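## Task

Place every battery inside the bin labelled X while all other objects stay on the table. No item may stick out past any bin's walls, and every bin must end up resting level on the table. Anything that stays put only because the robot is holding or pressing it does not count. At the end, open the gripper and move the arm away.

## Robot and tools

Robot: one arm with six revolute joints and a parallel two-finger gripper. There are two cameras, cam_high (fixed, looking down at the table) and cam_wrist (fisheye, mounted on the hand), and each image is 504x504 pixels.

Frame: the scene frame has its origin on the table surface directly beneath the arm base. +z is up, and +y is to the left when you face along +x. Positions are in metres and orientation is a wxyz quaternion. The base may be slightly tilted. The reported hand position can be off, and more so when the arm is stretched far out. The gripper's fingers point along its own +z axis and close along its own y axis. end_effector_position is the point between the pads when they are shut. Closed fingertips extend about 33 mm past that point, and fully open ones about 9 mm. While closing, the tips move roughly 24 mm farther from the arm, so leave that much space above the table.

Tool execute_actions takes "actions", a list holding zero or one entries, plus an optional boolean "pictures" (images come by default).
- An empty list just reports the current state.
- {"rows": [...], "steps": n} is a motion. n can be 1 to 15 and defaults to 15. Each step lasts 1/30 s. Each row is used for one step, and the final row repeats if there are fewer rows than steps.
- {"steps": n} with no rows is a wait of up to 300 steps, counted from the previous result. Time you spend composing also counts toward it.
There is a single arm, so each row is one flat list of 9 numbers in this order: waist, shoulder, elbow, forearm roll, wrist pitch, wrist roll, gripper position, gripper force_limit, gripper speed. The first six are absolute target joint angles in radians, in the same form the "Joint positions" line reports them. They are not offsets. Stated ranges are waist, shoulder, forearm roll, wrist pitch and wrist roll -6.283 to 6.283, and elbow -2.792 to 2.792. The true end of each range may differ by up to 0.010. A call is rejected, and nothing is sent, if a target lies more than 0.010 past a range end and also farther out than the joint's current angle. A target beyond the true end is clipped to it, and the result may then report "joint sent to its limit". That line can refer to a motion that is still running.
The last three numbers are scaled to -1..1.
- position: +1 is fully open (140 mm), and the pads touch at about -0.8. At -1 the fingers close until something blocks them.
- force_limit: for parts up to 40 mm wide this is about 14 N at -1, 60 N at 0 and 107 N at +1.
- speed: about 30 mm/s at -1, 140 at 0 and 250 at +1.

Motion limits: the targets move at most 2.09 rad/s for waist and shoulder, 3.14 for elbow and 3.93 for the wrist joints. It takes 0.3 s to reach full speed, and all joints are timed to arrive together. Each target is kept within a lead of the measured angle: 0.456 rad for waist and shoulder, 0.683 for elbow and 0.854 for the others. Targets are also scaled back if they would put the gripper more than 70 mm from where it is now. Large moves therefore take several calls or a wait. The arm keeps heading for your last row between calls, until it stalls or a step is HELD.

Result lines: the state gives the end-effector pose and velocities. "Joint positions" and "Joint velocities" are in column order (rad, rad/s). "joint command not followed" means the clearance check changed or blocked targets; mounting blocks and posts count as part of the arm. HELD marks steps where your row was not fully sent. position_measured is in counts, from 3 (fully open) to 230 (pads touching), and it is not linear. object_status: 0 moving, 1 blocked while opening, 2 blocked while closing (this means a grip), 3 reached target or pads met (a thin item may still be held). To grasp, send position -1 and confirm status 2. Stopped fingers stay where they are until position changes by at least 0.01. To squeeze harder, raise force_limit and switch position between -1 and -0.98. Any camera whose calibration differs from the given one is listed with the pictures. Use that calibration (K, distortion, T_world_to_cam) to turn pixels into table positions.

zoom_image: {"camera": "cam_high" or "cam_wrist", "region": [x0, y0, x1, y1]} gives pixel bounds from the top-left corner, at most 504x504. It returns a closer view of that camera's most recent image.

It cannot be undone. Replying without any tool call ends everything.

Cautions: if a joint's torque reaches its load limit, or any outside force reaches 144 N, the arm halts for 10 s and skips the rest of the call. Load limits in N m are waist 323, shoulder 323, elbow 152, and 42.7 for each wrist joint, and a held object's weight counts. Holding loads heats the motors. A MOTOR HOT warning comes before an OVER-TEMPERATURE FAULT brake. Parts may be tugged or nudged now and then, so check grips. Never let anything leave the table. Avoid dropping items, slamming or striking things, and pushing hard. Move smoothly. Before finishing, open the gripper and lift the arm clear so that nothing relies on it.

Each tool is called after "Emit:" as name(argument=value, ...) on one line, values as JSON.

## Session

Emit:
execute_actions(actions=[])

Scene clock: 0.00 s of 4800.00 s.
end_effector_position=(+0.0437, +0.1568, +0.3536) position_measured=3 object_status=3 end_effector_quat_wxyz=(-0.030, +0.859, +0.224, -0.460) end_effector_velocity=(-0.000, +0.000, +0.000) end_effector_angular_velocity=(+0.000, -0.000, +0.001)
Joint positions: [ 0.512 -0.197  2.252  0.275  2.011  1.544]
Joint velocities: [ 0.001 -0.001  0.     0.    -0.     0.001]

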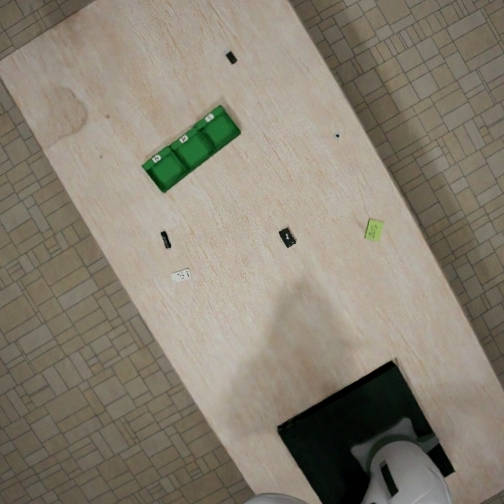

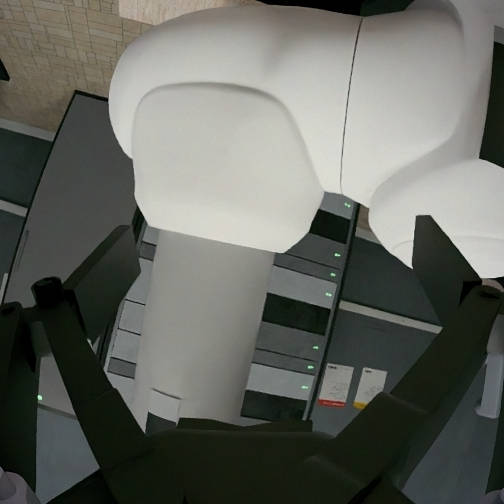

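Emit:
zoom_image(camera="cam_high", region=[120, 30, 400, 310])

Region (120, 30, 400, 310) of cam_high's 504x504 image, scaled by 1.800, with more detail than that image has.

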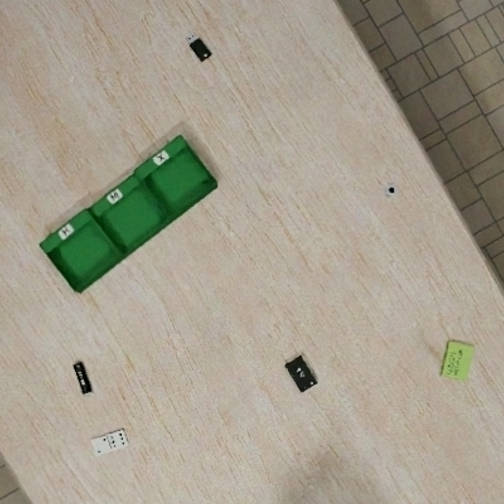

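Emit:
execute_actions(actions=[{"rows":[[0,0.4,1.4,0,1.3,1.544,1,0,0]],"steps":15}], pictures=false)

Emit:
execute_actions(actions=[{"steps":45}])

Scene clock: 5.40 s of 4800.00 s.
end_effector_position=(+0.2805, +0.1911, +0.3299) position_measured=3 object_status=3 end_effector_quat_wxyz=(-0.045, +0.942, +0.154, -0.296) end_effector_velocity=(+0.537, -0.001, -0.036) end_effector_angular_velocity=(+0.008, -0.671, -0.357)
Joint positions: [ 0.338 -0.011  1.977  0.179  1.763  1.544]
Joint velocities: [-0.351  0.431 -0.598 -0.185 -0.478 -0.   ]
Steps of this call (steps 1 to 90: nothing new was sent; then 1.90 s passed at rest; steps 91 to 105: all 15 steps of this action). Readings (joint positions | what the end effector reports):
91: [0.512 -0.197 2.252 0.275 2.011 1.544] | position_measured=3 object_status=3
92: [0.509 -0.194 2.248 0.273 2.007 1.544] | position_measured=3 object_status=3
94: [0.483 -0.168 2.207 0.257 1.965 1.544] | position_measured=3 object_status=3
98: [0.426 -0.110 2.122 0.225 1.883 1.544] | position_measured=3 object_status=3
105: the state above

Scene clock: 6.90 s of 4800.00 s.
end_effector_position=(+0.7991, +0.0196, +0.3113) position_measured=3 object_status=3 end_effector_quat_wxyz=(+0.002, +1.000, +0.004, +0.023) end_effector_velocity=(-0.000, +0.000, +0.000) end_effector_angular_velocity=(+0.000, +0.000, +0.000)
Joint positions: [ 0.     0.4    1.4   -0.     1.3    1.544]
Joint velocities: [ 0.    -0.    -0.     0.     0.001  0.   ]
Steps of this call (steps 1 to 45: the robot went on to your last target). Readings (joint positions | what the end effector reports):
1: [0.326 0.003 1.956 0.173 1.746 1.544] | position_measured=3 object_status=3
2: [0.314 0.018 1.936 0.166 1.730 1.544] | position_measured=3 object_status=3
4: [0.291 0.046 1.896 0.154 1.698 1.544] | position_measured=3 object_status=3
8: [0.245 0.102 1.817 0.130 1.635 1.544] | position_measured=3 object_status=3
45: the state above
The arm was judged still, so your last target was given up. Only a new action makes it travel on or press farther. Fingers that are still opening or closing keep moving.
camera_calibration (this result's frames):
cam_wrist: T_world_to_cam=[[-0.114522, -0.991868, -0.0555298, 0.135323], [-0.924867, 0.0860475, 0.370428, 0.628979], [-0.362637, 0.0937798, -0.9272, 0.77053], [0, 0, 0, 1]] pos_world=[0.876642, 0.0078398, 0.488959]

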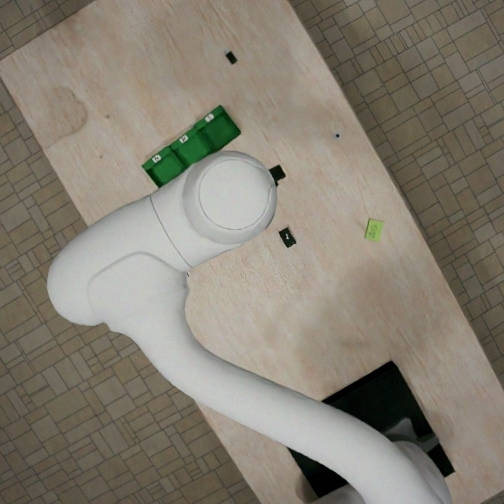

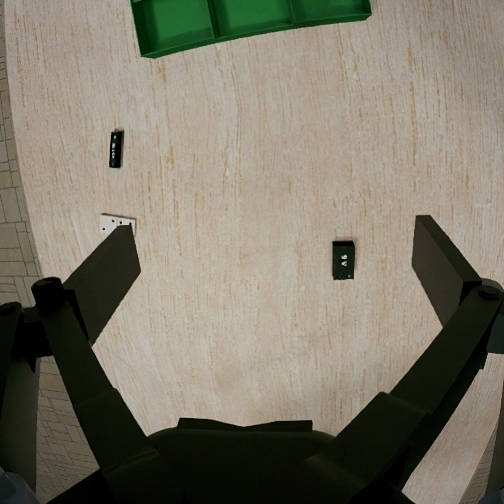

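Emit:
execute_actions(actions=[{"rows":[[-0.055,0.306,1.913,0,0.927,1.544,1,0,0]],"steps":15}], pictures=false)

Emit:
execute_actions(actions=[{"steps":15}])

Scene clock: 9.70 s of 4800.00 s.
end_effector_position=(+0.6741, -0.0077, +0.1568) position_measured=3 object_status=3 end_effector_quat_wxyz=(+0.001, +1.000, -0.018, +0.005) end_effector_velocity=(-0.350, -0.045, -0.323) end_effector_angular_velocity=(+0.006, +0.084, -0.098)
Joint positions: [-0.043  0.326  1.805 -0.     1.005  1.544]
Joint velocities: [-0.098 -0.17   0.92  -0.    -0.666 -0.   ]
Steps of this call (steps 1 to 69: nothing new was sent; steps 70 to 84: all 15 steps of this action). Readings (joint positions | what the end effector reports):
70: [-0.000 0.400 1.400 -0.000 1.300 1.544] | position_measured=3 object_status=3
71: [-0.000 0.399 1.404 -0.000 1.297 1.544] | position_measured=3 object_status=3
73: [-0.005 0.392 1.446 -0.000 1.266 1.544] | position_measured=3 object_status=3
77: [-0.020 0.367 1.583 -0.000 1.167 1.544] | position_measured=3 object_status=3
84: the state above

Scene clock: 10.20 s of 4800.00 s.
end_effector_position=(+0.6314, -0.0123, +0.1201) position_measured=3 object_status=3 end_effector_quat_wxyz=(+0.001, +1.000, -0.024, -0.000) end_effector_velocity=(+0.000, +0.000, +0.001) end_effector_angular_velocity=(-0.000, -0.001, +0.001)
Joint positions: [-0.055  0.306  1.913  0.     0.927  1.544]
Joint velocities: [ 0.001 -0.001  0.    -0.     0.    -0.   ]
Steps of this call (steps 1 to 15: the robot went on to your last target). Readings (joint positions | what the end effector reports):
1: [-0.047 0.320 1.836 -0.000 0.983 1.544] | position_measured=3 object_status=3
2: [-0.050 0.315 1.866 -0.000 0.962 1.544] | position_measured=3 object_status=3
4: [-0.054 0.308 1.905 -0.000 0.933 1.544] | position_measured=3 object_status=3
8: [-0.055 0.306 1.913 -0.000 0.927 1.544] | position_measured=3 object_status=3
15: the state above
camera_calibration (this result's frames):
cam_wrist: T_world_to_cam=[[-0.171422, -0.983859, -0.0513339, 0.109376], [-0.900817, 0.135428, 0.412539, 0.52791], [-0.398928, 0.116961, -0.909492, 0.556476], [0, 0, 0, 1]] pos_world=[0.716294, -0.0289696, 0.293942]

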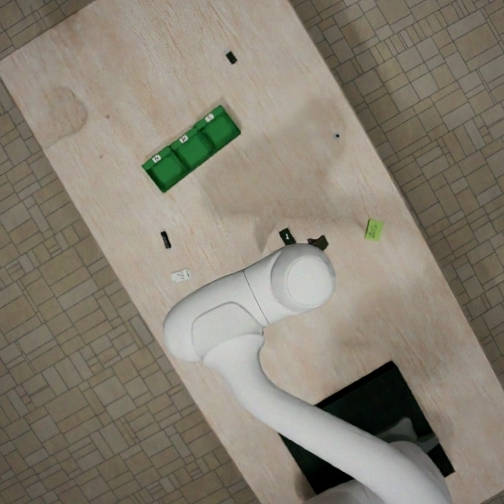

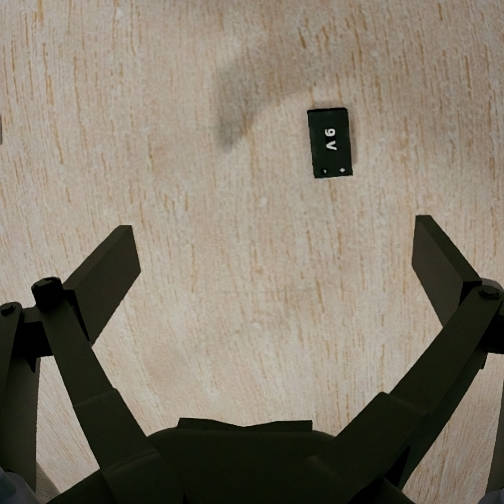

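Emit:
execute_actions(actions=[{"rows":[[-0.12,0.383,1.868,0,0.895,1.544,1,0,0]],"steps":15}])

Scene clock: 12.73 s of 4800.00 s.
end_effector_position=(+0.6630, -0.0582, +0.0901) position_measured=3 object_status=3 end_effector_quat_wxyz=(+0.001, +0.998, -0.056, -0.000) end_effector_velocity=(+0.000, +0.000, +0.001) end_effector_angular_velocity=(-0.000, -0.002, +0.000)
Joint positions: [-0.12   0.383  1.868  0.     0.895  1.544]
Joint velocities: [ 0.    -0.001 -0.     0.     0.     0.   ]
Steps of this call (steps 1 to 15: the robot went on to your last target; steps 16 to 61: nothing new was sent; steps 62 to 76: all 15 steps of this action). Readings (joint positions | what the end effector reports):
62: [-0.055 0.306 1.913 0.000 0.927 1.544] | position_measured=3 object_status=3
63: [-0.057 0.309 1.912 0.000 0.926 1.544] | position_measured=3 object_status=3
65: [-0.081 0.336 1.895 0.000 0.914 1.544] | position_measured=3 object_status=3
69: [-0.120 0.383 1.868 0.000 0.895 1.544] | position_measured=3 object_status=3
76: the state above
camera_calibration (this result's frames):
cam_wrist: T_world_to_cam=[[-0.235068, -0.970605, -0.051653, 0.111141], [-0.890145, 0.19363, 0.412491, 0.571208], [-0.390365, 0.142942, -0.909496, 0.542974], [0, 0, 0, 1]] pos_world=[0.746541, -0.0803431, 0.263955]

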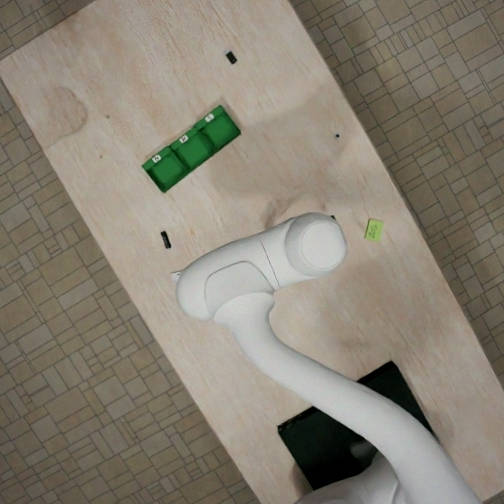

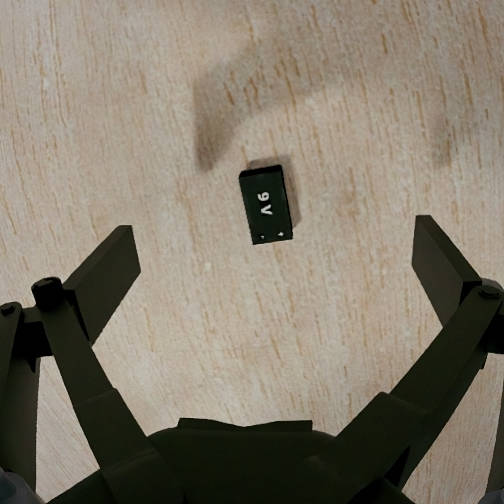

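Emit:
execute_actions(actions=[{"rows":[[-0.12,0.445,1.888,0,0.813,1.544,1,0,0]],"steps":12}], pictures=false)

Emit:
execute_actions(actions=[{"rows":[[-0.12,0.445,1.888,0,0.813,1.544,-1,0,1]],"steps":15}], pictures=false)

Emit:
execute_actions(actions=[{"steps":8}])

Scene clock: 15.70 s of 4800.00 s.
end_effector_position=(+0.6681, -0.0589, +0.0402) position_measured=3 object_status=3 end_effector_quat_wxyz=(+0.001, +0.998, -0.056, -0.000) end_effector_velocity=(+0.000, +0.001, -0.000) end_effector_angular_velocity=(+0.002, -0.000, -0.001)
Joint positions: [-0.12   0.445  1.888 -0.     0.813  1.544]
Joint velocities: [ 0.     0.     0.     0.003 -0.    -0.   ]
Steps of this call (steps 1 to 15: the robot went on to your last target; steps 16 to 77: nothing new was sent; steps 78 to 89: all 12 steps of this action). Readings (joint positions | what the end effector reports):
78: [-0.120 0.383 1.868 -0.000 0.895 1.544] | position_measured=3 object_status=3
79: [-0.120 0.386 1.868 0.000 0.891 1.544] | position_measured=3 object_status=3
81: [-0.120 0.412 1.877 0.000 0.855 1.544] | position_measured=3 object_status=3
85: [-0.120 0.445 1.888 -0.000 0.813 1.544] | position_measured=3 object_status=3
89: the state above

Scene clock: 16.20 s of 4800.00 s.
end_effector_position=(+0.6681, -0.0589, +0.0402) position_measured=181 object_status=0 end_effector_quat_wxyz=(+0.001, +0.998, -0.056, -0.000) end_effector_velocity=(+0.000, -0.000, +0.001) end_effector_angular_velocity=(+0.000, -0.001, -0.001)
Joint positions: [-0.12   0.445  1.888  0.     0.813  1.544]
Joint velocities: [-0.    -0.001 -0.     0.001  0.     0.   ]
Steps of this call (steps 1 to 15: all 15 steps of this action). Readings (joint positions | what the end effector reports):
1: [-0.120 0.445 1.888 -0.000 0.813 1.544] | position_measured=3 object_status=0
2: [-0.120 0.445 1.888 -0.000 0.813 1.544] | position_measured=6 object_status=0
4: [-0.120 0.445 1.888 -0.000 0.813 1.544] | position_measured=33 object_status=0
8: [-0.120 0.445 1.888 -0.000 0.813 1.544] | position_measured=87 object_status=0
15: the state above

Scene clock: 16.47 s of 4800.00 s.
end_effector_position=(+0.6681, -0.0589, +0.0403) position_measured=196 object_status=2 end_effector_quat_wxyz=(+0.001, +0.998, -0.056, +0.000) end_effector_velocity=(+0.000, +0.001, +0.000) end_effector_angular_velocity=(+0.000, -0.000, +0.001)
Joint positions: [-0.12   0.445  1.888  0.     0.813  1.544]
Joint velocities: [ 0.001  0.    -0.001  0.     0.     0.   ]
Steps of this call (steps 1 to 8: the robot went on to your last target). Readings (joint positions | what the end effector reports):
1: [-0.120 0.445 1.888 0.000 0.813 1.544] | position_measured=195 object_status=0
2: [-0.120 0.445 1.888 0.000 0.813 1.544] | position_measured=196 object_status=0
4: [-0.120 0.445 1.888 0.000 0.813 1.544] | position_measured=196 object_status=0
8: the state above
camera_calibration (this result's frames):
cam_wrist: T_world_to_cam=[[-0.234974, -0.970628, -0.051667, 0.10899], [-0.890229, 0.193561, 0.412343, 0.596505], [-0.39023, 0.142885, -0.909563, 0.499724], [0, 0, 0, 1]] pos_world=[0.751643, -0.0810748, 0.214197]

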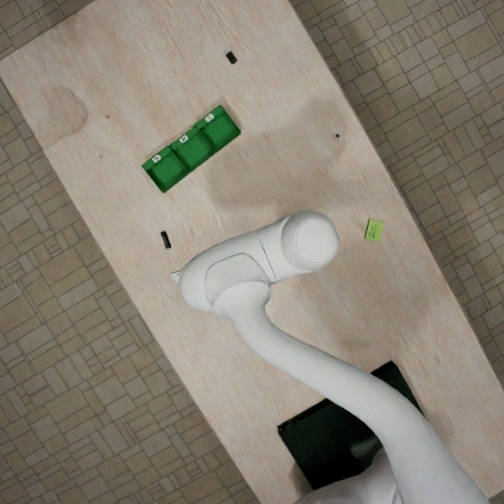

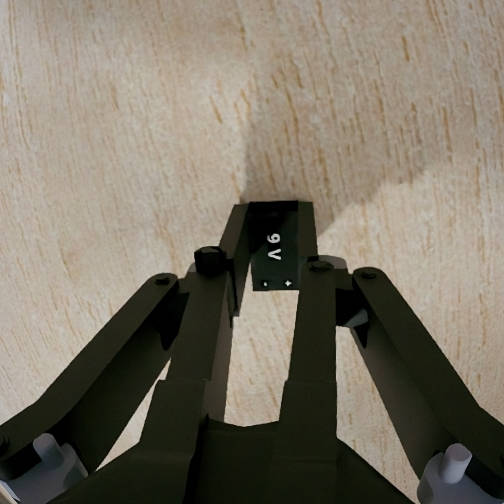

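Emit:
execute_actions(actions=[{"rows":[[-0.12,0.289,1.767,0,1.09,1.544,-1,0,1]],"steps":12}], pictures=false)

Emit:
execute_actions(actions=[{"rows":[[-0.07,0.631,1.244,0,1.271,1.544,-1,0,1]],"steps":15}], pictures=false)

Emit:
execute_actions(actions=[{"steps":20}])

Scene clock: 18.77 s of 4800.00 s.
end_effector_position=(+0.6680, -0.0587, +0.1969) position_measured=196 object_status=2 end_effector_quat_wxyz=(+0.001, +0.998, -0.056, +0.000) end_effector_velocity=(-0.021, +0.004, +0.156) end_effector_angular_velocity=(-0.000, -0.002, +0.001)
Joint positions: [-0.12   0.292  1.77   0.     1.084  1.544]
Joint velocities: [ 0.001 -0.152 -0.11   0.     0.26  -0.   ]
Steps of this call (steps 1 to 15: the robot went on to your last target; steps 16 to 57: nothing new was sent; steps 58 to 69: all 12 steps of this action). Readings (joint positions | what the end effector reports):
58: [-0.120 0.445 1.888 -0.000 0.813 1.544] | position_measured=196 object_status=2
59: [-0.120 0.443 1.886 -0.000 0.818 1.544] | position_measured=196 object_status=2
61: [-0.120 0.416 1.865 -0.000 0.867 1.544] | position_measured=196 object_status=2
65: [-0.120 0.345 1.811 -0.000 0.991 1.544] | position_measured=196 object_status=2
69: the state above

Scene clock: 19.27 s of 4800.00 s.
end_effector_position=(+0.8627, -0.0495, +0.2046) position_measured=196 object_status=2 end_effector_quat_wxyz=(+0.001, +0.999, -0.035, -0.000) end_effector_velocity=(+0.427, +0.046, -0.041) end_effector_angular_velocity=(-0.000, +0.001, +0.101)
Joint positions: [-0.078  0.575  1.329  0.     1.242  1.544]
Joint velocities: [ 0.101  0.69  -1.049  0.     0.36   0.   ]
Steps of this call (steps 1 to 15: all 15 steps of this action). Readings (joint positions | what the end effector reports):
1: [-0.120 0.289 1.768 0.000 1.088 1.544] | position_measured=196 object_status=2
2: [-0.120 0.292 1.763 0.000 1.091 1.544] | position_measured=196 object_status=2
4: [-0.116 0.318 1.721 0.000 1.107 1.544] | position_measured=196 object_status=2
8: [-0.102 0.412 1.579 0.000 1.155 1.544] | position_measured=196 object_status=2
15: the state above

Scene clock: 19.93 s of 4800.00 s.
end_effector_position=(+0.8965, -0.0454, +0.2007) position_measured=196 object_status=2 end_effector_quat_wxyz=(+0.001, +1.000, -0.031, -0.000) end_effector_velocity=(-0.000, +0.001, -0.000) end_effector_angular_velocity=(+0.000, +0.001, +0.000)
Joint positions: [-0.07   0.631  1.244  0.     1.271  1.544]
Joint velocities: [0.001 0.    0.    0.    0.001 0.   ]
Steps of this call (steps 1 to 20: the robot went on to your last target). Readings (joint positions | what the end effector reports):
1: [-0.075 0.597 1.296 0.000 1.253 1.544] | position_measured=196 object_status=2
2: [-0.073 0.614 1.270 0.000 1.262 1.544] | position_measured=196 object_status=2
4: [-0.070 0.630 1.246 0.000 1.270 1.544] | position_measured=196 object_status=2
8: [-0.070 0.631 1.244 0.000 1.271 1.544] | position_measured=196 object_status=2
20: the state above
camera_calibration (this result's frames):
cam_wrist: T_world_to_cam=[[-0.186158, -0.981174, -0.0514135, 0.139731], [-0.898698, 0.148894, 0.412519, 0.7366], [-0.397097, 0.122999, -0.909497, 0.738074], [0, 0, 0, 1]] pos_world=[0.981081, -0.0633569, 0.374599]

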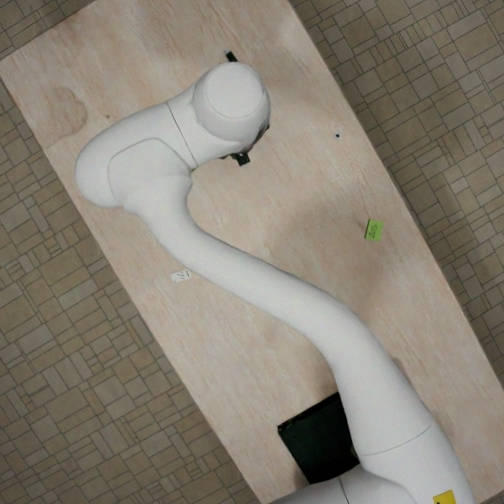

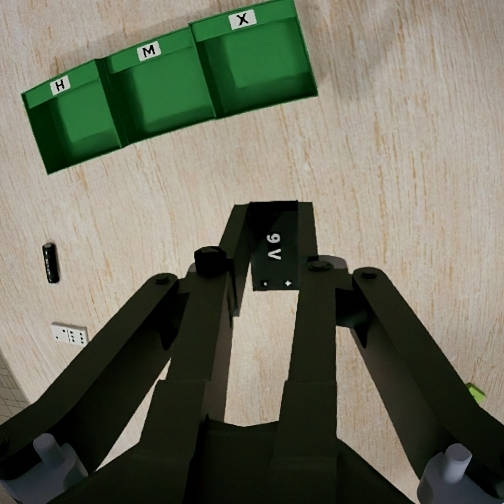

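Emit:
execute_actions(actions=[{"rows":[[-0.07,0.8365,1.047,0,1.262,1.544,-1,0,1]],"steps":15}])

Scene clock: 22.20 s of 4800.00 s.
end_effector_position=(+0.9897, -0.0540, +0.1116) position_measured=196 object_status=2 end_effector_quat_wxyz=(+0.001, +1.000, -0.031, +0.000) end_effector_velocity=(+0.000, +0.002, +0.000) end_effector_angular_velocity=(+0.000, -0.000, +0.001)
Joint positions: [-0.07   0.836  1.047 -0.     1.262  1.544]
Joint velocities: [ 0.001 -0.    -0.     0.    -0.    -0.   ]
Steps of this call (steps 1 to 15: the robot went on to your last target; steps 16 to 53: nothing new was sent; steps 54 to 68: all 15 steps of this action). Readings (joint positions | what the end effector reports):
54: [-0.070 0.631 1.244 -0.000 1.271 1.544] | position_measured=196 object_status=2
55: [-0.070 0.634 1.241 -0.000 1.271 1.544] | position_measured=196 object_status=2
57: [-0.070 0.661 1.214 -0.000 1.270 1.544] | position_measured=196 object_status=2
61: [-0.070 0.763 1.118 -0.000 1.265 1.544] | position_measured=196 object_status=2
68: the state above
camera_calibration (this result's frames):
cam_wrist: T_world_to_cam=[[-0.186092, -0.981186, -0.0514127, 0.144061], [-0.89894, 0.148906, 0.411989, 0.858689], [-0.396582, 0.122885, -0.909737, 0.694532], [0, 0, 0, 1]] pos_world=[1.07416, -0.0718606, 0.285479]

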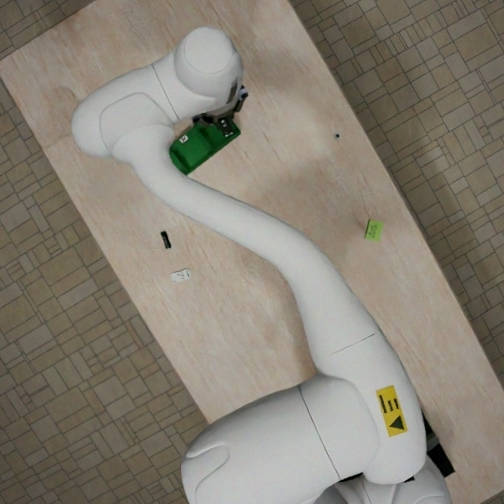

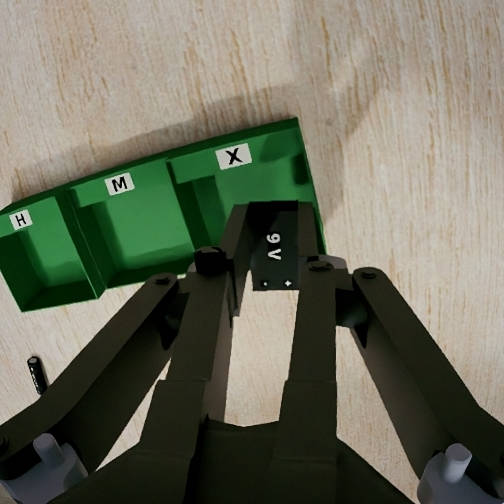

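Emit:
execute_actions(actions=[{"rows":[[-0.055,0.858,1.0735,0,1.2145,1.544,-1,0,1]],"steps":12}], pictures=false)

Emit:
execute_actions(actions=[{"rows":[[-0.055,0.858,1.0735,0,1.2145,1.544,-0.3,0,0]],"steps":12}], pictures=false)

Emit:
execute_actions(actions=[{"rows":[[-0.055,0.76,1.0,0,1.386,1.544,-0.3,0,0]],"steps":15}])

Scene clock: 24.70 s of 4800.00 s.
end_effector_position=(+0.9904, -0.0393, +0.0761) position_measured=196 object_status=2 end_effector_quat_wxyz=(+0.001, +1.000, -0.024, -0.000) end_effector_velocity=(-0.003, +0.001, -0.002) end_effector_angular_velocity=(+0.001, +0.005, +0.000)
Joint positions: [-0.055  0.858  1.073 -0.     1.215  1.544]
Joint velocities: [ 0.    -0.     0.005  0.001  0.     0.   ]
Steps of this call (steps 1 to 15: the robot went on to your last target; steps 16 to 63: nothing new was sent; steps 64 to 75: all 12 steps of this action). Readings (joint positions | what the end effector reports):
64: [-0.070 0.837 1.047 0.000 1.262 1.544] | position_measured=196 object_status=2
65: [-0.069 0.839 1.049 0.000 1.256 1.544] | position_measured=196 object_status=2
67: [-0.058 0.854 1.069 0.000 1.225 1.544] | position_measured=196 object_status=2
71: [-0.055 0.858 1.073 -0.000 1.215 1.544] | position_measured=196 object_status=2
75: the state above

Scene clock: 25.10 s of 4800.00 s.
end_effector_position=(+0.9903, -0.0392, +0.0761) position_measured=167 object_status=0 end_effector_quat_wxyz=(+0.001, +1.000, -0.024, -0.000) end_effector_velocity=(-0.000, -0.000, -0.000) end_effector_angular_velocity=(+0.001, -0.000, -0.001)
Joint positions: [-0.055  0.858  1.073 -0.     1.214  1.544]
Joint velocities: [-0.001 -0.     0.     0.001 -0.     0.   ]
Steps of this call (steps 1 to 12: all 12 steps of this action). Readings (joint positions | what the end effector reports):
1: [-0.055 0.858 1.073 -0.000 1.215 1.544] | position_measured=196 object_status=0
2: [-0.055 0.858 1.073 -0.000 1.215 1.544] | position_measured=196 object_status=0
4: [-0.055 0.858 1.073 -0.000 1.215 1.544] | position_measured=179 object_status=0
8: [-0.055 0.858 1.073 -0.000 1.215 1.544] | position_measured=167 object_status=0
12: the state above

Scene clock: 25.60 s of 4800.00 s.
end_effector_position=(+0.9738, -0.0377, +0.2118) position_measured=167 object_status=3 end_effector_quat_wxyz=(+0.001, +1.000, -0.024, -0.000) end_effector_velocity=(+0.002, +0.001, +0.003) end_effector_angular_velocity=(-0.000, -0.005, +0.000)
Joint positions: [-0.055  0.76   1.    -0.     1.386  1.544]
Joint velocities: [ 0.001  0.    -0.006  0.     0.001  0.   ]
Steps of this call (steps 1 to 15: all 15 steps of this action). Readings (joint positions | what the end effector reports):
1: [-0.055 0.858 1.073 -0.000 1.214 1.544] | position_measured=167 object_status=0
2: [-0.055 0.855 1.072 -0.000 1.219 1.544] | position_measured=167 object_status=3
4: [-0.055 0.830 1.052 -0.000 1.265 1.544] | position_measured=167 object_status=3
8: [-0.055 0.777 1.013 0.000 1.356 1.544] | position_measured=167 object_status=3
15: the state above
camera_calibration (this result's frames):
cam_wrist: T_world_to_cam=[[-0.171385, -0.983874, -0.0511862, 0.147764], [-0.900653, 0.135407, 0.412903, 0.801657], [-0.399313, 0.116866, -0.909336, 0.779751], [0, 0, 0, 1]] pos_world=[1.0587, -0.0542954, 0.385613]

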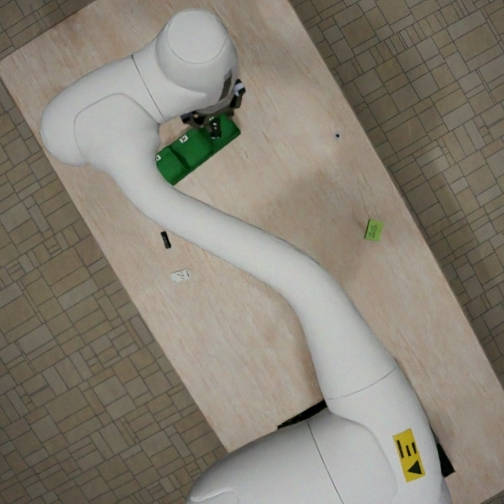

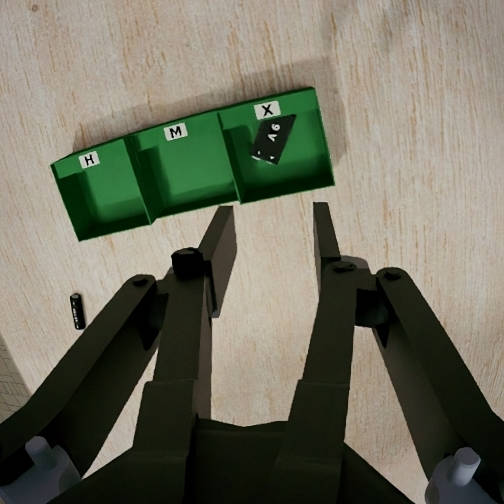

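Emit:
execute_actions(actions=[{"rows":[[0.244,0.609,1.4356,0,1.101,1.894,0,0,0]],"steps":15}], pictures=false)

Emit:
execute_actions(actions=[{"steps":20}])

Scene clock: 27.87 s of 4800.00 s.
end_effector_position=(+0.8796, +0.1553, +0.1470) position_measured=129 object_status=3 end_effector_quat_wxyz=(+0.001, +0.999, -0.042, +0.000) end_effector_velocity=(-0.289, +0.394, -0.146) end_effector_angular_velocity=(-0.002, -0.001, -0.080)
Joint positions: [0.155 0.654 1.306 0.    1.186 1.79 ]
Joint velocities: [ 0.482 -0.244  0.701 -0.    -0.457  0.562]
Steps of this call (steps 1 to 15: the robot went on to your last target; steps 16 to 53: nothing new was sent; steps 54 to 68: all 15 steps of this action). Readings (joint positions | what the end effector reports):
54: [-0.055 0.760 1.000 0.000 1.386 1.544] | position_measured=167 object_status=0
55: [-0.052 0.759 1.004 0.000 1.384 1.547] | position_measured=165 object_status=0
57: [-0.026 0.745 1.044 0.000 1.357 1.580] | position_measured=150 object_status=0
61: [0.042 0.711 1.141 0.000 1.294 1.657] | position_measured=129 object_status=0
68: the state above

Scene clock: 28.53 s of 4800.00 s.
end_effector_position=(+0.8214, +0.2232, +0.1201) position_measured=129 object_status=3 end_effector_quat_wxyz=(+0.002, +0.999, -0.049, +0.000) end_effector_velocity=(+0.000, +0.000, +0.001) end_effector_angular_velocity=(-0.001, -0.001, +0.001)
Joint positions: [0.244 0.609 1.436 0.    1.101 1.894]
Joint velocities: [ 0.001 -0.001  0.    -0.001 -0.    -0.   ]
Steps of this call (steps 1 to 20: the robot went on to your last target). Readings (joint positions | what the end effector reports):
1: [0.171 0.646 1.330 0.000 1.170 1.809] | position_measured=129 object_status=3
2: [0.188 0.637 1.354 0.000 1.155 1.828] | position_measured=129 object_status=3
4: [0.220 0.621 1.400 0.000 1.124 1.866] | position_measured=129 object_status=3
8: [0.244 0.609 1.435 0.000 1.101 1.894] | position_measured=129 object_status=3
20: the state above
camera_calibration (this result's frames):
cam_wrist: T_world_to_cam=[[-0.221369, -0.973893, -0.050285, 0.412402], [-0.892963, 0.18171, 0.411824, 0.650426], [-0.391935, 0.136068, -0.909875, 0.594754], [0, 0, 0, 1]] pos_world=[0.905204, 0.20252, 0.294028]

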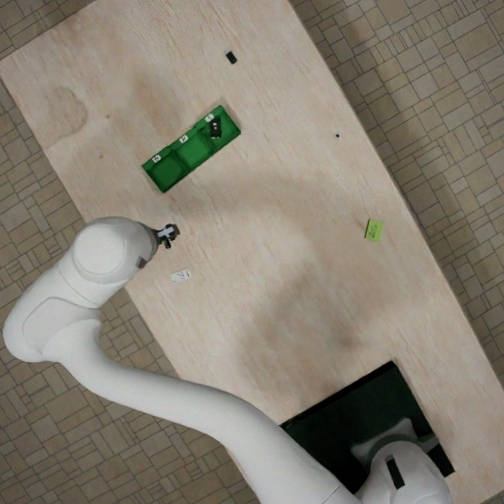

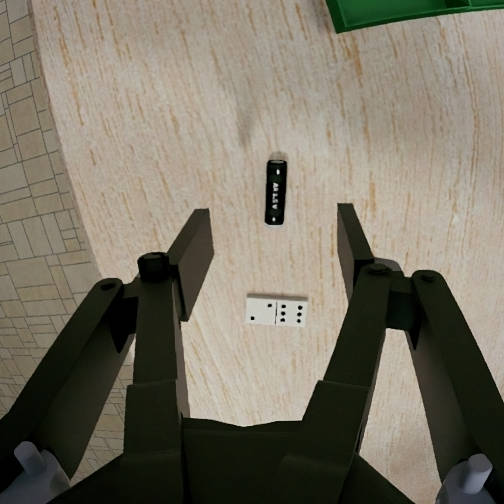

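Emit:
execute_actions(actions=[{"rows":[[0.24,0.681,1.482,0,0.983,1.894,0,0,0]],"steps":14}], pictures=false)

Emit:
execute_actions(actions=[{"rows":[[0.24,0.681,1.482,0,0.983,1.894,-1,0,1]],"steps":15}], pictures=false)

Emit:
execute_actions(actions=[{"rows":[[0.24,0.56,1.36,0,1.226,1.894,-1,0,1]],"steps":14}])

Scene clock: 30.80 s of 4800.00 s.
end_effector_position=(+0.8246, +0.2202, +0.0364) position_measured=129 object_status=3 end_effector_quat_wxyz=(+0.002, +0.999, -0.051, +0.000) end_effector_velocity=(-0.001, +0.000, -0.001) end_effector_angular_velocity=(-0.001, +0.000, +0.000)
Joint positions: [ 0.24   0.681  1.482 -0.     0.983  1.894]
Joint velocities: [ 0.    -0.     0.001 -0.001 -0.001  0.   ]
Steps of this call (steps 1 to 15: the robot went on to your last target; steps 16 to 54: nothing new was sent; steps 55 to 68: all 14 steps of this action). Readings (joint positions | what the end effector reports):
55: [0.244 0.609 1.436 0.000 1.101 1.894] | position_measured=129 object_status=3
56: [0.244 0.611 1.437 -0.000 1.096 1.894] | position_measured=129 object_status=3
58: [0.243 0.638 1.455 -0.000 1.052 1.894] | position_measured=129 object_status=3
62: [0.240 0.681 1.482 -0.000 0.985 1.894] | position_measured=129 object_status=3
68: the state above

Scene clock: 31.30 s of 4800.00 s.
end_effector_position=(+0.8245, +0.2202, +0.0364) position_measured=214 object_status=2 end_effector_quat_wxyz=(+0.002, +0.999, -0.051, +0.000) end_effector_velocity=(+0.000, -0.001, +0.000) end_effector_angular_velocity=(+0.000, -0.000, -0.001)
Joint positions: [0.24  0.681 1.482 0.    0.983 1.894]
Joint velocities: [-0.001 -0.     0.     0.    -0.     0.001]
Steps of this call (steps 1 to 15: all 15 steps of this action). Readings (joint positions | what the end effector reports):
1: [0.240 0.681 1.482 -0.000 0.983 1.894] | position_measured=129 object_status=0
2: [0.240 0.681 1.482 -0.000 0.983 1.894] | position_measured=131 object_status=0
4: [0.240 0.681 1.482 -0.000 0.983 1.894] | position_measured=158 object_status=0
8: [0.240 0.681 1.482 0.000 0.983 1.894] | position_measured=212 object_status=0
15: the state above

Scene clock: 31.77 s of 4800.00 s.
end_effector_position=(+0.8241, +0.2205, +0.2001) position_measured=214 object_status=2 end_effector_quat_wxyz=(+0.002, +0.999, -0.051, -0.000) end_effector_velocity=(-0.001, +0.001, +0.002) end_effector_angular_velocity=(-0.001, +0.007, +0.001)
Joint positions: [ 0.24   0.56   1.361 -0.     1.226  1.894]
Joint velocities: [ 0.001  0.    -0.005  0.     0.012 -0.   ]
Steps of this call (steps 1 to 14: all 14 steps of this action). Readings (joint positions | what the end effector reports):
1: [0.240 0.681 1.482 0.000 0.983 1.894] | position_measured=214 object_status=2
2: [0.240 0.679 1.480 0.000 0.988 1.894] | position_measured=214 object_status=2
4: [0.240 0.655 1.454 0.000 1.038 1.894] | position_measured=214 object_status=2
8: [0.240 0.600 1.400 0.000 1.146 1.894] | position_measured=214 object_status=2
14: the state above
camera_calibration (this result's frames):
cam_wrist: T_world_to_cam=[[-0.225278, -0.973021, -0.0497947, 0.417303], [-0.891903, 0.185388, 0.412481, 0.618511], [-0.392122, 0.137335, -0.909604, 0.668801], [0, 0, 0, 1]] pos_world=[0.907913, 0.19953, 0.374]

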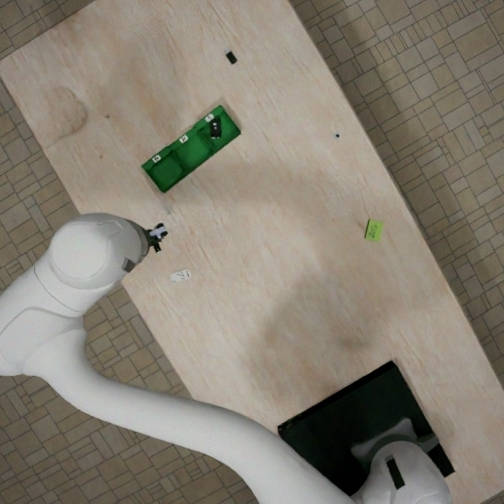

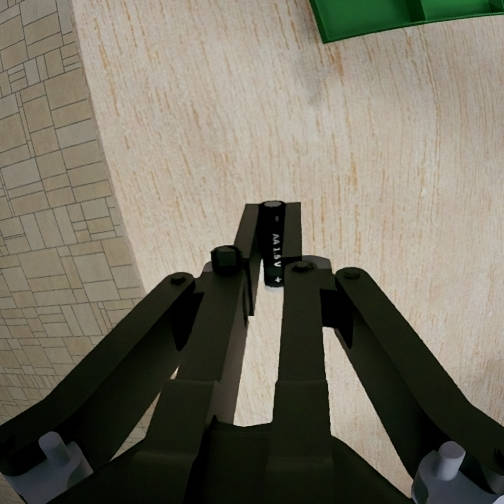

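Emit:
execute_actions(actions=[{"rows":[[-0.075,0.76,1.0,0,1.386,1.544,-1,0,1]],"steps":15}], pictures=false)

Emit:
execute_actions(actions=[{"steps":12}], pictures=false)

Emit:
execute_actions(actions=[{"rows":[[-0.075,0.821,1.1238,0,1.201,1.544,-1,0,1]],"steps":15}], pictures=false)

Emit:
execute_actions(actions=[{"rows":[[-0.075,0.821,1.1238,0,1.201,1.544,-0.4,0,0]],"steps":12}], pictures=false)

Emit:
execute_actions(actions=[{"rows":[[-0.075,0.70,1.0,0,1.446,1.544,-0.4,0,0]],"steps":15}])

Scene clock: 35.93 s of 4800.00 s.
end_effector_position=(+0.9406, +0.0350, +0.2105) position_measured=214 object_status=2 end_effector_quat_wxyz=(+0.001, +0.999, -0.039, -0.000) end_effector_velocity=(+0.199, -0.465, +0.012) end_effector_angular_velocity=(+0.002, +0.000, +0.054)
Joint positions: [0.02  0.7   1.108 0.    1.338 1.649]
Joint velocities: [-0.494  0.314 -0.565 -0.     0.25  -0.548]
Steps of this call (steps 1 to 15: the robot went on to your last target; steps 16 to 90: nothing new was sent; then 0.67 s passed at rest; steps 91 to 105: all 15 steps of this action). Readings (joint positions | what the end effector reports):
91: [0.240 0.560 1.360 0.000 1.226 1.894] | position_measured=214 object_status=2
92: [0.237 0.562 1.357 0.000 1.228 1.891] | position_measured=214 object_status=2
94: [0.210 0.579 1.325 0.000 1.242 1.860] | position_measured=214 object_status=2
98: [0.138 0.625 1.243 0.000 1.278 1.781] | position_measured=214 object_status=2
105: the state above

Scene clock: 36.33 s of 4800.00 s.
end_effector_position=(+0.9729, -0.0570, +0.2122) position_measured=214 object_status=2 end_effector_quat_wxyz=(+0.001, +0.999, -0.034, -0.000) end_effector_velocity=(+0.000, +0.001, -0.001) end_effector_angular_velocity=(+0.000, +0.002, +0.001)
Joint positions: [-0.075  0.76   1.     0.     1.386  1.544]
Joint velocities: [ 0.001  0.002 -0.001  0.     0.001 -0.   ]
Steps of this call (steps 1 to 12: the robot went on to your last target). Readings (joint positions | what the end effector reports):
1: [0.003 0.711 1.089 0.000 1.346 1.631] | position_measured=214 object_status=2
2: [-0.014 0.721 1.070 0.000 1.355 1.612] | position_measured=214 object_status=2
4: [-0.047 0.742 1.033 0.000 1.372 1.576] | position_measured=214 object_status=2
8: [-0.075 0.760 1.001 0.000 1.386 1.545] | position_measured=214 object_status=2
12: the state above

Scene clock: 36.83 s of 4800.00 s.
end_effector_position=(+0.9715, -0.0572, +0.0863) position_measured=214 object_status=2 end_effector_quat_wxyz=(+0.001, +0.999, -0.034, +0.000) end_effector_velocity=(-0.002, -0.001, -0.002) end_effector_angular_velocity=(+0.000, +0.003, -0.001)
Joint positions: [-0.075  0.821  1.124  0.     1.201  1.544]
Joint velocities: [-0.001 -0.001  0.004 -0.    -0.001  0.   ]
Steps of this call (steps 1 to 15: all 15 steps of this action). Readings (joint positions | what the end effector reports):
1: [-0.075 0.760 1.000 0.000 1.386 1.544] | position_measured=214 object_status=2
2: [-0.075 0.761 1.003 0.000 1.381 1.544] | position_measured=214 object_status=2
4: [-0.075 0.777 1.037 0.000 1.331 1.544] | position_measured=214 object_status=2
8: [-0.075 0.812 1.106 -0.000 1.227 1.544] | position_measured=214 object_status=2
15: the state above

Scene clock: 37.23 s of 4800.00 s.
end_effector_position=(+0.9715, -0.0573, +0.0862) position_measured=179 object_status=0 end_effector_quat_wxyz=(+0.001, +0.999, -0.034, +0.000) end_effector_velocity=(+0.000, +0.001, -0.001) end_effector_angular_velocity=(-0.001, +0.001, +0.001)
Joint positions: [-0.075  0.821  1.124  0.     1.201  1.544]
Joint velocities: [ 0.001  0.001 -0.    -0.001 -0.     0.   ]
Steps of this call (steps 1 to 12: all 12 steps of this action). Readings (joint positions | what the end effector reports):
1: [-0.075 0.821 1.124 0.000 1.201 1.544] | position_measured=214 object_status=0
2: [-0.075 0.821 1.124 0.000 1.201 1.544] | position_measured=214 object_status=0
4: [-0.075 0.821 1.124 0.000 1.201 1.544] | position_measured=197 object_status=0
8: [-0.075 0.821 1.124 0.000 1.201 1.544] | position_measured=179 object_status=0
12: the state above

Scene clock: 37.73 s of 4800.00 s.
end_effector_position=(+0.9502, -0.0550, +0.2694) position_measured=179 object_status=3 end_effector_quat_wxyz=(+0.001, +0.999, -0.034, -0.000) end_effector_velocity=(-0.002, -0.001, +0.002) end_effector_angular_velocity=(+0.001, +0.007, -0.001)
Joint positions: [-0.075  0.7    1.001 -0.     1.446  1.544]
Joint velocities: [-0.001 -0.    -0.002  0.     0.009  0.   ]
Steps of this call (steps 1 to 15: all 15 steps of this action). Readings (joint positions | what the end effector reports):
1: [-0.075 0.821 1.124 0.000 1.201 1.544] | position_measured=179 object_status=0
2: [-0.075 0.819 1.122 -0.000 1.206 1.544] | position_measured=179 object_status=3
4: [-0.075 0.796 1.097 -0.000 1.255 1.544] | position_measured=179 object_status=3
8: [-0.075 0.746 1.047 -0.000 1.352 1.544] | position_measured=179 object_status=3
15: the state above
camera_calibration (this result's frames):
cam_wrist: T_world_to_cam=[[-0.191151, -0.980216, -0.0513612, 0.148688], [-0.897717, 0.153423, 0.412996, 0.757201], [-0.396946, 0.125052, -0.909283, 0.822921], [0, 0, 0, 1]] pos_world=[1.03483, -0.073334, 0.443184]

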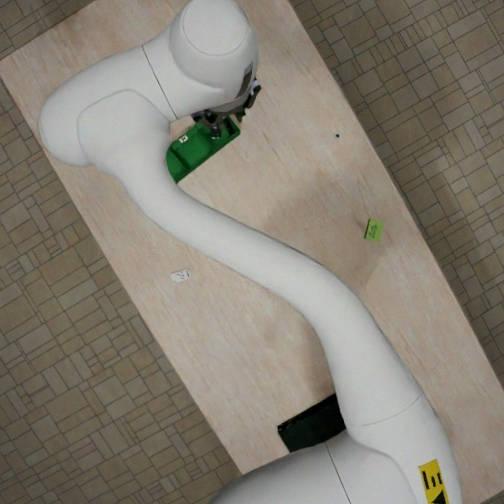

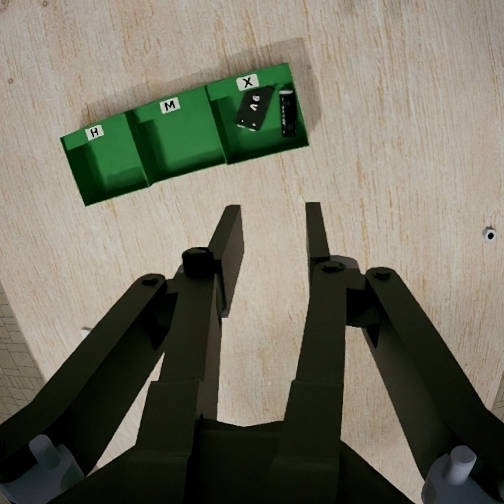

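Emit:
finished_scene(scene=1)

The scene is finished: the task was done.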